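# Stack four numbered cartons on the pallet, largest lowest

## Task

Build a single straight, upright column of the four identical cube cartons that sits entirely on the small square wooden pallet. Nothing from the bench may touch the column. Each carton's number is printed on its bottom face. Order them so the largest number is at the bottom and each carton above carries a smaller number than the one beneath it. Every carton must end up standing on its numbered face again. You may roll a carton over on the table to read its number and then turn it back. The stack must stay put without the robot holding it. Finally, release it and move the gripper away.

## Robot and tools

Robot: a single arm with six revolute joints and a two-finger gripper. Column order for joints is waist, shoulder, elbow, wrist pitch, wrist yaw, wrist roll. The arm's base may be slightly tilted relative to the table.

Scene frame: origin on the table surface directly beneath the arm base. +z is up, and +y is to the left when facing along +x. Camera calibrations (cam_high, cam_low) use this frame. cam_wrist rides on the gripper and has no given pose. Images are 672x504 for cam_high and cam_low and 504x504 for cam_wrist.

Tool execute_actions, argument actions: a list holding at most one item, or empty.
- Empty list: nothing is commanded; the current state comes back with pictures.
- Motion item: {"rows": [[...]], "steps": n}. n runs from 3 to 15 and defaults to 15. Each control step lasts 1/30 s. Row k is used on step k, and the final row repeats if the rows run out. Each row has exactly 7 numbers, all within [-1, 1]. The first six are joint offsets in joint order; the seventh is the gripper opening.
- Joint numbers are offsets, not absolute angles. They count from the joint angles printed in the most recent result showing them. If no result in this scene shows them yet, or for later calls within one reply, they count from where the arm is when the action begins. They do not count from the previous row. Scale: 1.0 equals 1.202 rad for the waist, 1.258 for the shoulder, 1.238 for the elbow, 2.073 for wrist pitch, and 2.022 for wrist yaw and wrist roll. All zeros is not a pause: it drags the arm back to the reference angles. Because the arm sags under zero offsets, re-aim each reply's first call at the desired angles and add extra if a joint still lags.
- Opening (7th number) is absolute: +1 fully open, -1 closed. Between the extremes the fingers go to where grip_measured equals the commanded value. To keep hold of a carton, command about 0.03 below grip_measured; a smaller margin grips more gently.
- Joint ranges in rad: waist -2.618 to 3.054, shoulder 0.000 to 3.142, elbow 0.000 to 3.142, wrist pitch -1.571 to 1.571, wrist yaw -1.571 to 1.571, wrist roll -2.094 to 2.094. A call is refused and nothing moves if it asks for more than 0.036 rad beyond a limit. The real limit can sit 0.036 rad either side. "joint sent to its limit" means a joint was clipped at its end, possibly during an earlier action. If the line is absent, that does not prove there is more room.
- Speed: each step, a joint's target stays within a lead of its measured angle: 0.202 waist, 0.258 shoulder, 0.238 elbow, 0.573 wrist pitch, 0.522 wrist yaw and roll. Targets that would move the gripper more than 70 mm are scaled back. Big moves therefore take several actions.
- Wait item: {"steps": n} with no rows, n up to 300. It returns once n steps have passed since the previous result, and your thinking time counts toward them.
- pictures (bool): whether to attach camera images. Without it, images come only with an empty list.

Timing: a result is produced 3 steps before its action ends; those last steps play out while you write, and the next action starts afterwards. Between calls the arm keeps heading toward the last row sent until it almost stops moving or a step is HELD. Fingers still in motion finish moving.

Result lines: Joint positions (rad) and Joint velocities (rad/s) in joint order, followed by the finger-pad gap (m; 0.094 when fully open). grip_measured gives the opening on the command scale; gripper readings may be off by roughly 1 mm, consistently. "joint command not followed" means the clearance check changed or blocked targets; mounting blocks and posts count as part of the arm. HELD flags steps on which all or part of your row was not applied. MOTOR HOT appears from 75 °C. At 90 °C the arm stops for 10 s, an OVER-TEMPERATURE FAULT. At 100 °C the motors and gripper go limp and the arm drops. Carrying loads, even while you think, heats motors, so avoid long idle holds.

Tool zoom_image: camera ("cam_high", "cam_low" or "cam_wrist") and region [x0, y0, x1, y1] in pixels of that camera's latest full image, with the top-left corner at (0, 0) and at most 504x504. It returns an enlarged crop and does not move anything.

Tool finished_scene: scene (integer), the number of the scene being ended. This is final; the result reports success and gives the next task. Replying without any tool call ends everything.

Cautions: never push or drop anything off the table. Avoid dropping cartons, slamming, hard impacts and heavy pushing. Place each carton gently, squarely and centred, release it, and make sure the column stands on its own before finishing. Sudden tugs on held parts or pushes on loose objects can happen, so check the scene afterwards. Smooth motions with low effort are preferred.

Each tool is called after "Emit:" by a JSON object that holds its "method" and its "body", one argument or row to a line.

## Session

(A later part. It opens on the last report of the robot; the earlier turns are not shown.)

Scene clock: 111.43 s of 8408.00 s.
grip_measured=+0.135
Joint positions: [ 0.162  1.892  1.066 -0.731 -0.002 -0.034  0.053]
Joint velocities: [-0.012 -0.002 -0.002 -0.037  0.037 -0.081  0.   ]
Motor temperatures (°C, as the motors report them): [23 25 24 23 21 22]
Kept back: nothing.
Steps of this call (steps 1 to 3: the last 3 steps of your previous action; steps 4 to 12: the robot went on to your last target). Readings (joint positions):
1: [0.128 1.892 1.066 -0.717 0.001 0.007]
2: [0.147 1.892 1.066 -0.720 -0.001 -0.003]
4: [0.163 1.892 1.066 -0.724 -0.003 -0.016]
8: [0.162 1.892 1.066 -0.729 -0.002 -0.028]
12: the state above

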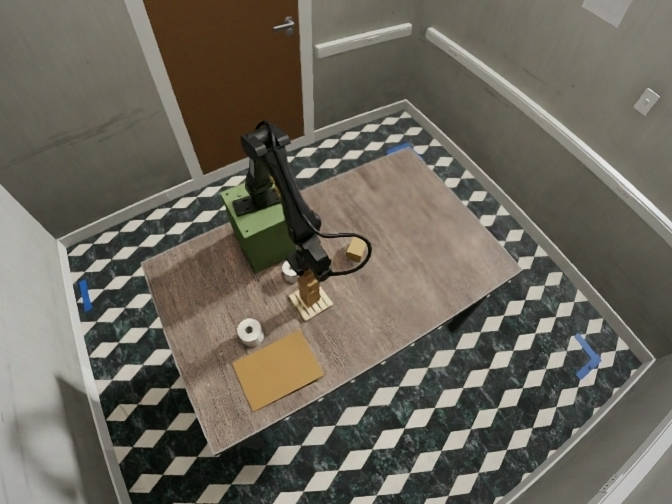

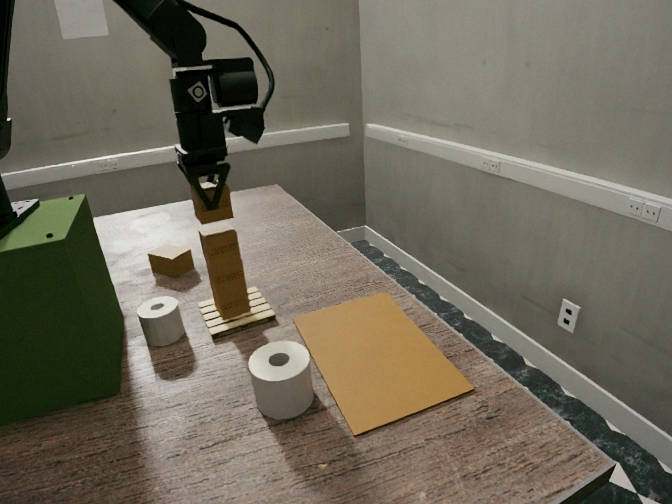

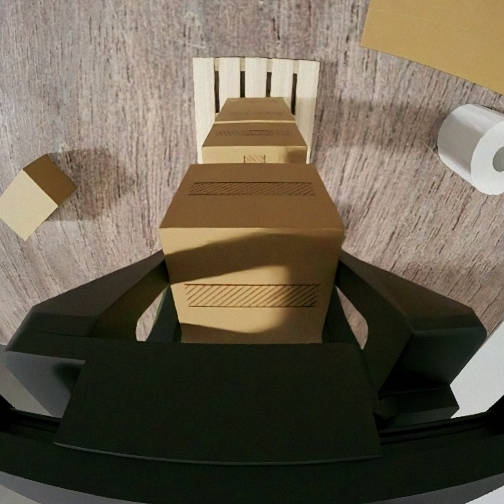

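Emit:
{"method": "execute_actions", "body": {
  "actions": [
    {"rows": [[-0.006,0.004,-0.006,0.006,0,-0.004,0.1],[-0.009,0.01,-0.009,0.012,0,-0.004,0.1],[-0.011,0.015,-0.012,0.018,0,-0.004,0.1],[-0.011,0.02,-0.015,0.023,0,-0.004,0.1],[-0.009,0.025,-0.018,0.028,0,-0.004,0.1],[-0.009,0.029,-0.021,0.033,0,-0.004,0.1],[-0.009,0.033,-0.024,0.037,0,-0.004,0.1],[-0.009,0.036,-0.026,0.04,0,-0.004,0.1],[-0.009,0.039,-0.028,0.043,0,-0.004,0.1],[-0.009,0.04,-0.029,0.045,0,-0.004,0.1],[-0.009,0.041,-0.029,0.045,0,-0.004,0.1]], "steps": 13}
  ]
}}

Emit:
{"method": "execute_actions", "body": {
  "actions": [
    {"steps": 10}
  ],
  "pictures": true
}}

Emit:
{"method": "zoom_image", "body": {
  "camera": "cam_wrist",
  "region": [170, 80, 340, 240]
}}

Emit:
{"method": "zoom_image", "body": {
  "camera": "cam_low",
  "region": [160, 160, 290, 290]
}}

Scene clock: 112.10 s of 8408.00 s.
grip_measured=+0.135
Joint positions: [ 0.159  1.925  1.049 -0.682 -0.002 -0.037  0.053]
Joint velocities: [-0.002  0.178 -0.11   0.139 -0.022  0.007 -0.   ]
Motor temperatures (°C, as the motors report them): [23 25 24 23 21 22]
Steps of this call (steps 1 to 10: the robot went on to your last target; steps 11 to 20: the first 10 steps of this action). Readings (joint positions):
11: [0.162 1.892 1.066 -0.732 -0.002 -0.037]
12: [0.162 1.892 1.066 -0.732 -0.002 -0.037]
14: [0.161 1.893 1.066 -0.727 -0.002 -0.037]
18: [0.159 1.913 1.058 -0.695 -0.002 -0.037]
20: the state above

Scene clock: 112.43 s of 8408.00 s.
grip_measured=+0.135
Joint positions: [ 0.159  1.938  1.039 -0.664 -0.002 -0.037  0.053]
Joint velocities: [ 0.007 -0.007 -0.012  0.007 -0.037 -0.022 -0.   ]
Motor temperatures (°C, as the motors report them): [23 25 24 23 21 22]
Kept back: nothing.
Steps of this call (steps 1 to 3: the last 3 steps of your previous action; steps 4 to 10: the robot went on to your last target). Readings (joint positions):
1: [0.159 1.931 1.045 -0.678 -0.002 -0.037]
2: [0.159 1.934 1.042 -0.676 -0.002 -0.037]
4: [0.159 1.938 1.039 -0.674 -0.002 -0.037]
8: [0.159 1.938 1.039 -0.667 -0.002 -0.037]
10: the state above

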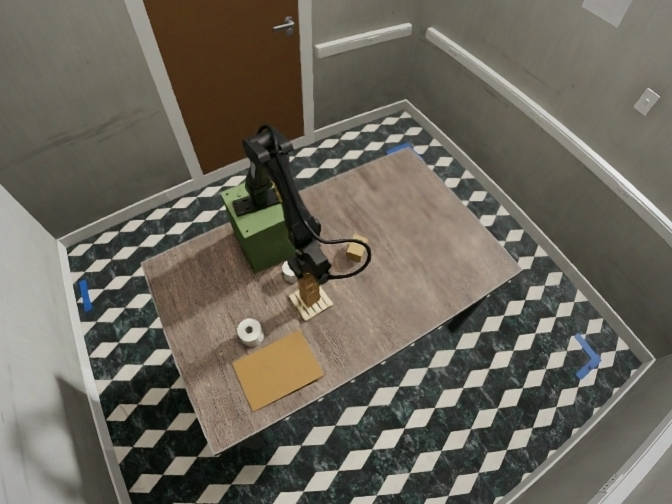

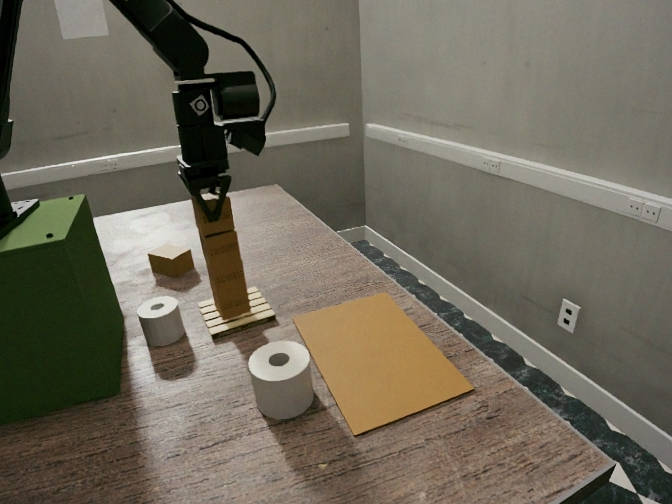

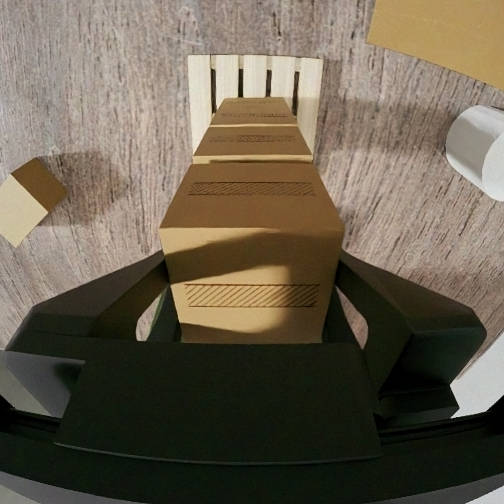

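Region (170, 80, 340, 240) of cam_wrist's 504x504 image, scaled by 2.965, with more detail than that image has; it fills the top 474 rows of this view, and the rest is white.

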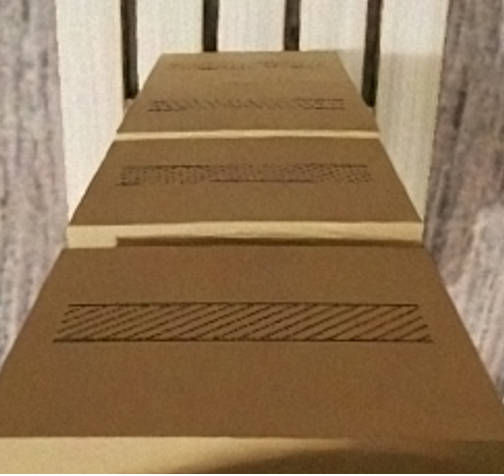

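Region (160, 160, 290, 290) of cam_low's 672x504 image, scaled by 3.877, with more detail than that image has.

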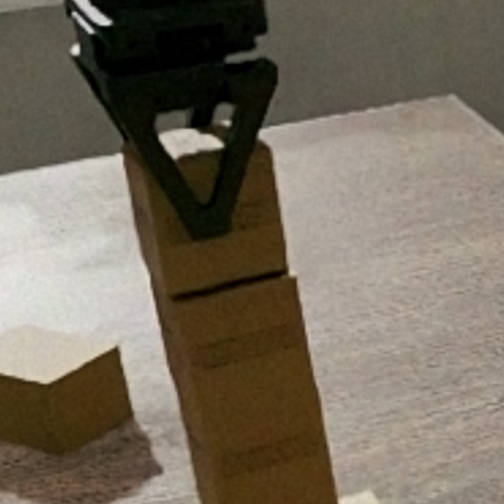

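Emit:
{"method": "execute_actions", "body": {
  "actions": [
    {"rows": [[0,0.005,0,0.015,0,-0.002,0.1],[0,0.005,0,0.018,0,-0.002,0.1],[0,0.005,0,0.021,0,-0.002,0.1],[0,0.008,0,0.022,0,-0.002,0.1],[0,0.011,0,0.022,0,-0.002,0.1],[0,0.014,0,0.022,0,-0.002,0.1],[0,0.017,0,0.021,0,-0.002,0.1],[0,0.019,0,0.021,0,-0.002,0.1],[0,0.019,0,0.021,0,-0.002,0.1],[0,0.017,0,0.021,0,-0.002,0.1]], "steps": 13}
  ]
}}

Emit:
{"method": "execute_actions", "body": {
  "actions": [
    {"steps": 7}
  ],
  "pictures": true
}}

Emit:
{"method": "zoom_image", "body": {
  "camera": "cam_wrist",
  "region": [170, 80, 340, 240]
}}

Emit:
{"method": "zoom_image", "body": {
  "camera": "cam_low",
  "region": [160, 160, 290, 290]
}}

Scene clock: 113.00 s of 8408.00 s.
grip_measured=+0.135
Joint positions: [ 0.159  1.944  1.039 -0.645 -0.002 -0.037  0.053]
Joint velocities: [-0.002  0.085  0.012  0.022  0.007 -0.066  0.   ]
Motor temperatures (°C, as the motors report them): [23 25 24 23 21 22]
Steps of this call (steps 1 to 7: the robot went on to your last target; steps 8 to 17: the first 10 steps of this action). Readings (joint positions):
8: [0.159 1.938 1.039 -0.661 -0.002 -0.037]
9: [0.159 1.938 1.039 -0.660 -0.002 -0.037]
11: [0.159 1.938 1.039 -0.655 -0.002 -0.037]
15: [0.159 1.939 1.039 -0.647 -0.002 -0.037]
17: the state above

Scene clock: 113.23 s of 8408.00 s.
grip_measured=+0.135
Joint positions: [ 0.159  1.95   1.039 -0.644 -0.002 -0.037  0.053]
Joint velocities: [-0.002  0.007 -0.002  0.037  0.095 -0.007  0.   ]
Motor temperatures (°C, as the motors report them): [23 25 24 23 21 22]
Kept back: nothing.
Steps of this call (steps 1 to 3: the last 3 steps of your previous action; steps 4 to 7: the robot went on to your last target). Readings (joint positions):
1: [0.159 1.947 1.039 -0.645 -0.002 -0.037]
2: [0.159 1.949 1.039 -0.645 -0.002 -0.037]
4: [0.159 1.950 1.039 -0.645 -0.002 -0.037]
7: the state above

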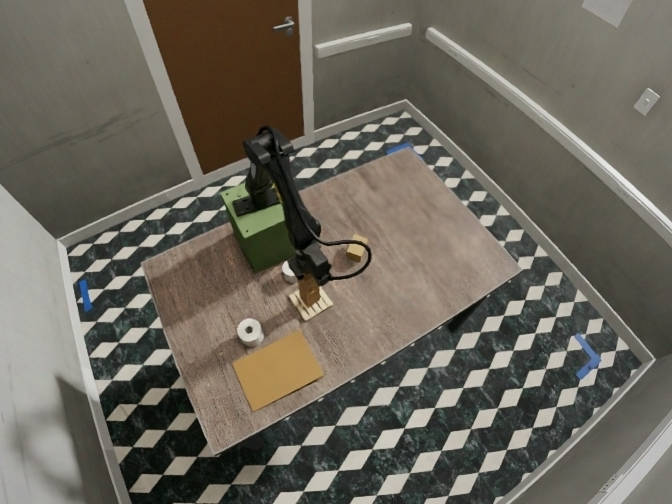

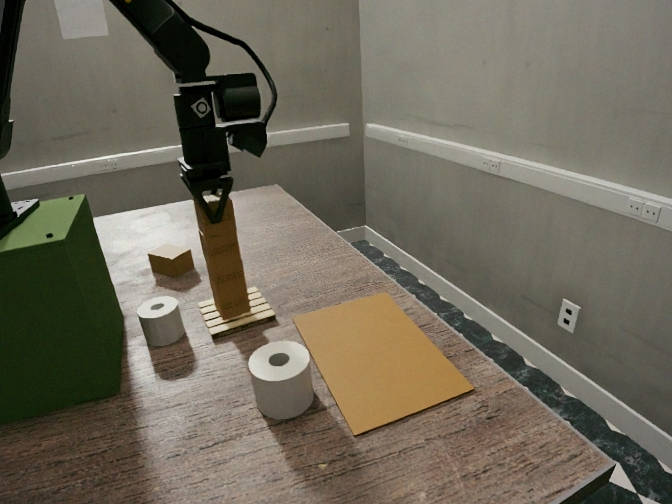

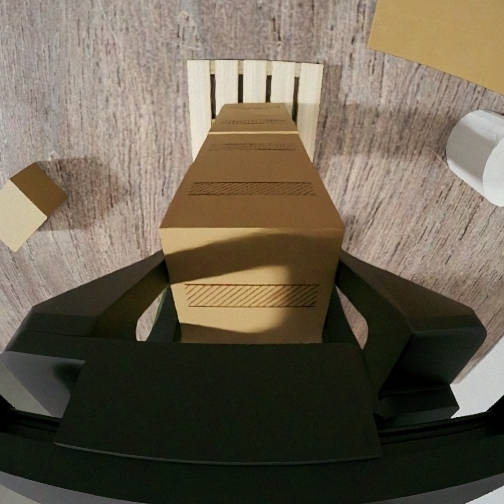

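Region (170, 80, 340, 240) of cam_wrist's 504x504 image, scaled by 2.965, with more detail than that image has; it fills the top 474 rows of this view, and the rest is white.

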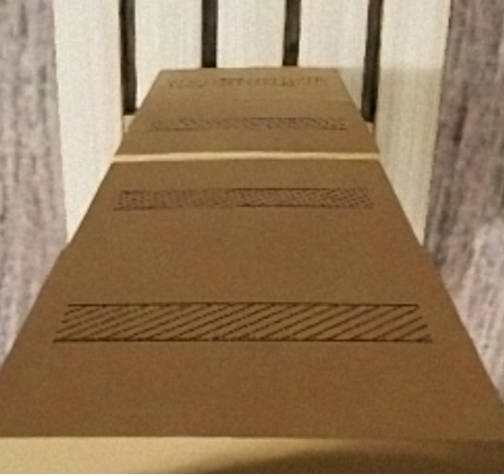

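Region (160, 160, 290, 290) of cam_low's 672x504 image, scaled by 3.877, with more detail than that image has.

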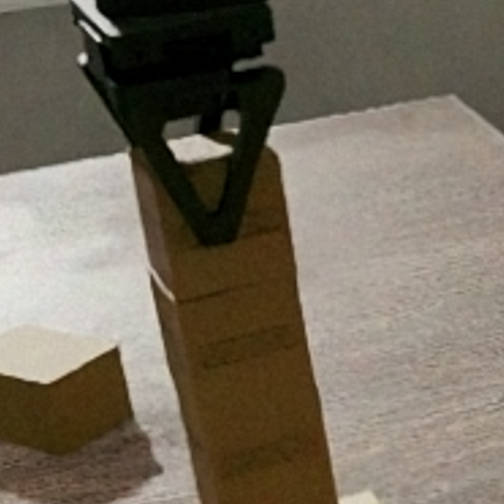

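Emit:
{"method": "execute_actions", "body": {
  "actions": [
    {"rows": [[0,0.005,0,0,0,0,0.16],[0,0,0.005,0,0,0,0.26],[0,-0.008,0.012,-0.004,0,0,0.4],[0,-0.02,0.018,-0.012,0,0,0.52],[0,-0.036,0.024,-0.024,0,0,0.62],[0,-0.055,0.031,-0.039,0,0,0.68],[0,-0.076,0.038,-0.056,0,0,0.7],[0,-0.098,0.046,-0.074,0,0,0.7],[0,-0.119,0.053,-0.091,0,0,0.7],[0,-0.138,0.059,-0.107,0,0,0.7],[0,-0.155,0.064,-0.121,0,0,0.7],[0,-0.17,0.067,-0.133,0,0,0.7],[0,-0.182,0.07,-0.142,0,0,0.7],[0,-0.19,0.071,-0.148,0,0,0.7],[0,-0.195,0.072,-0.152,0,0,0.7]], "steps": 15}
  ]
}}

Emit:
{"method": "execute_actions", "body": {
  "actions": [
    {"steps": 12}
  ],
  "pictures": true
}}

Scene clock: 113.83 s of 8408.00 s.
grip_measured=+0.698
Joint positions: [ 0.159  1.806  1.081 -0.802 -0.002 -0.037  0.08 ]
Joint velocities: [-0.017 -0.847  0.31  -0.667 -0.022  0.007  0.   ]
Motor temperatures (°C, as the motors report them): [23 25 24 23 21 22]
Steps of this call (steps 1 to 6: the robot went on to your last target; steps 7 to 18: the first 12 steps of this action). Readings (joint positions):
7: [0.159 1.950 1.039 -0.644 -0.002 -0.037]
8: [0.159 1.950 1.039 -0.644 -0.002 -0.037]
10: [0.159 1.950 1.039 -0.645 -0.002 -0.037]
14: [0.159 1.915 1.045 -0.699 -0.002 -0.037]
18: the state above

Scene clock: 114.23 s of 8408.00 s.
grip_measured=+0.698
Joint positions: [ 0.159  1.711  1.114 -0.933 -0.002 -0.037  0.08 ]
Joint velocities: [-0.017  0.007  0.007 -0.125 -0.022  0.022 -0.   ]
Motor temperatures (°C, as the motors report them): [23 25 25 23 21 22]
Kept back: nothing.
Steps of this call (steps 1 to 3: the last 3 steps of your previous action; steps 4 to 12: the robot went on to your last target). Readings (joint positions):
1: [0.159 1.779 1.091 -0.823 -0.002 -0.037]
2: [0.159 1.754 1.100 -0.843 -0.002 -0.037]
4: [0.159 1.721 1.112 -0.873 -0.002 -0.037]
8: [0.159 1.711 1.114 -0.913 -0.002 -0.037]
12: the state above

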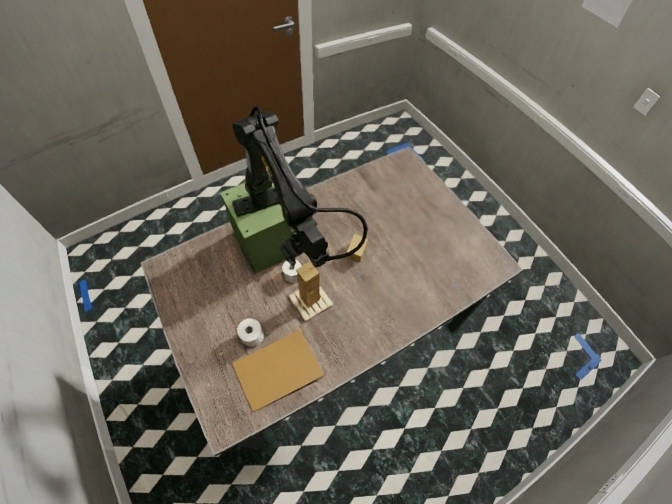

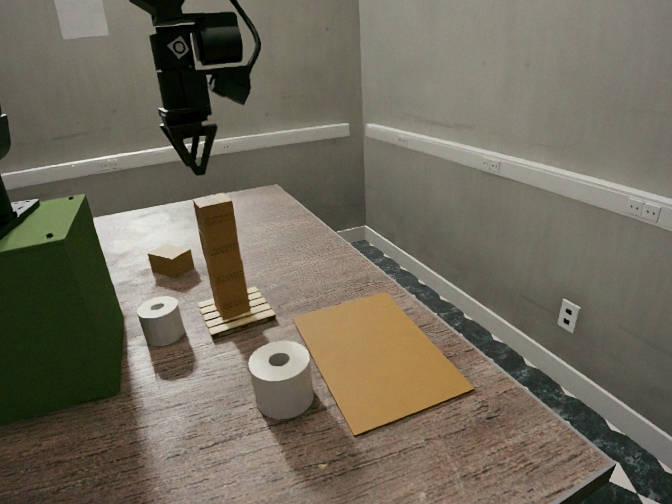

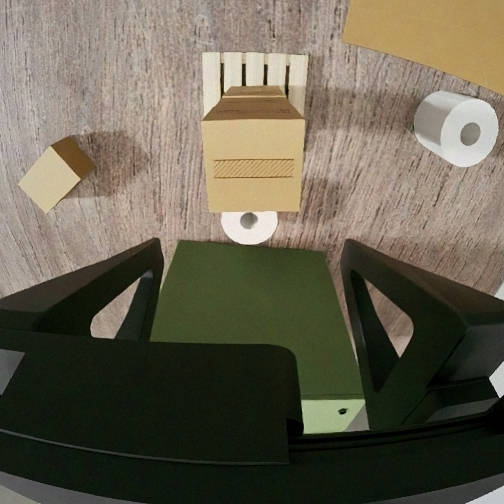

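Emit:
{"method": "execute_actions", "body": {
  "actions": [
    {"rows": [[0.01,-0.01,0.01,-0.01,0,0,0.7],[0.035,-0.01,0.01,-0.01,0,0,0.7],[0.07,-0.01,0.01,-0.01,0,0,0.7],[0.115,-0.01,0.01,-0.01,0,0,0.7],[0.165,-0.01,0.01,-0.01,0,0,0.7],[0.215,-0.01,0.01,-0.01,0,0,0.7],[0.265,-0.01,0.01,-0.01,0,0,0.7],[0.31,-0.01,0.01,-0.01,0,0,0.7],[0.35,-0.01,0.01,-0.01,0,0,0.7],[0.38,-0.01,0.01,-0.01,0,0,0.7],[0.4,-0.01,0.01,-0.01,0,0,0.7],[0.41,-0.01,0.01,-0.01,0,0,0.7]], "steps": 15}
  ]
}}

Emit:
{"method": "execute_actions", "body": {
  "actions": [
    {"steps": 6}
  ]
}}

Emit:
{"method": "finished_scene", "body": {
  "scene": 1
}}

Scene clock: 114.77 s of 8408.00 s.
grip_measured=+0.698
Joint positions: [ 0.633  1.711  1.114 -0.94  -0.004 -0.036  0.08 ]
Joint velocities: [ 0.935 -0.007 -0.002 -0.022 -0.125 -0.022 -0.002]
Motor temperatures (°C, as the motors report them): [23 25 25 23 21 22]
Steps of this call (steps 1 to 4: the robot went on to your last target; steps 5 to 16: the first 12 steps of this action). Readings (joint positions):
5: [0.159 1.711 1.114 -0.940 -0.002 -0.037]
6: [0.163 1.711 1.114 -0.940 -0.001 -0.037]
8: [0.200 1.711 1.114 -0.940 0.006 -0.037]
12: [0.417 1.711 1.114 -0.940 0.011 -0.036]
16: the state above

Scene clock: 114.97 s of 8408.00 s.
grip_measured=+0.698
Joint positions: [ 0.662  1.711  1.114 -0.94  -0.011 -0.036  0.08 ]
Joint velocities: [-0.09   0.012  0.002 -0.022 -0.037  0.037 -0.   ]
Motor temperatures (°C, as the motors report them): [23 25 25 23 21 22]
Kept back: nothing.
Steps of this call (steps 1 to 3: the last 3 steps of your previous action; steps 4 to 6: the robot went on to your last target). Readings (joint positions):
1: [0.657 1.711 1.114 -0.940 -0.009 -0.036]
2: [0.668 1.711 1.114 -0.940 -0.012 -0.036]
4: [0.667 1.711 1.114 -0.940 -0.012 -0.036]
6: the state above

The scene is finished: the task was done.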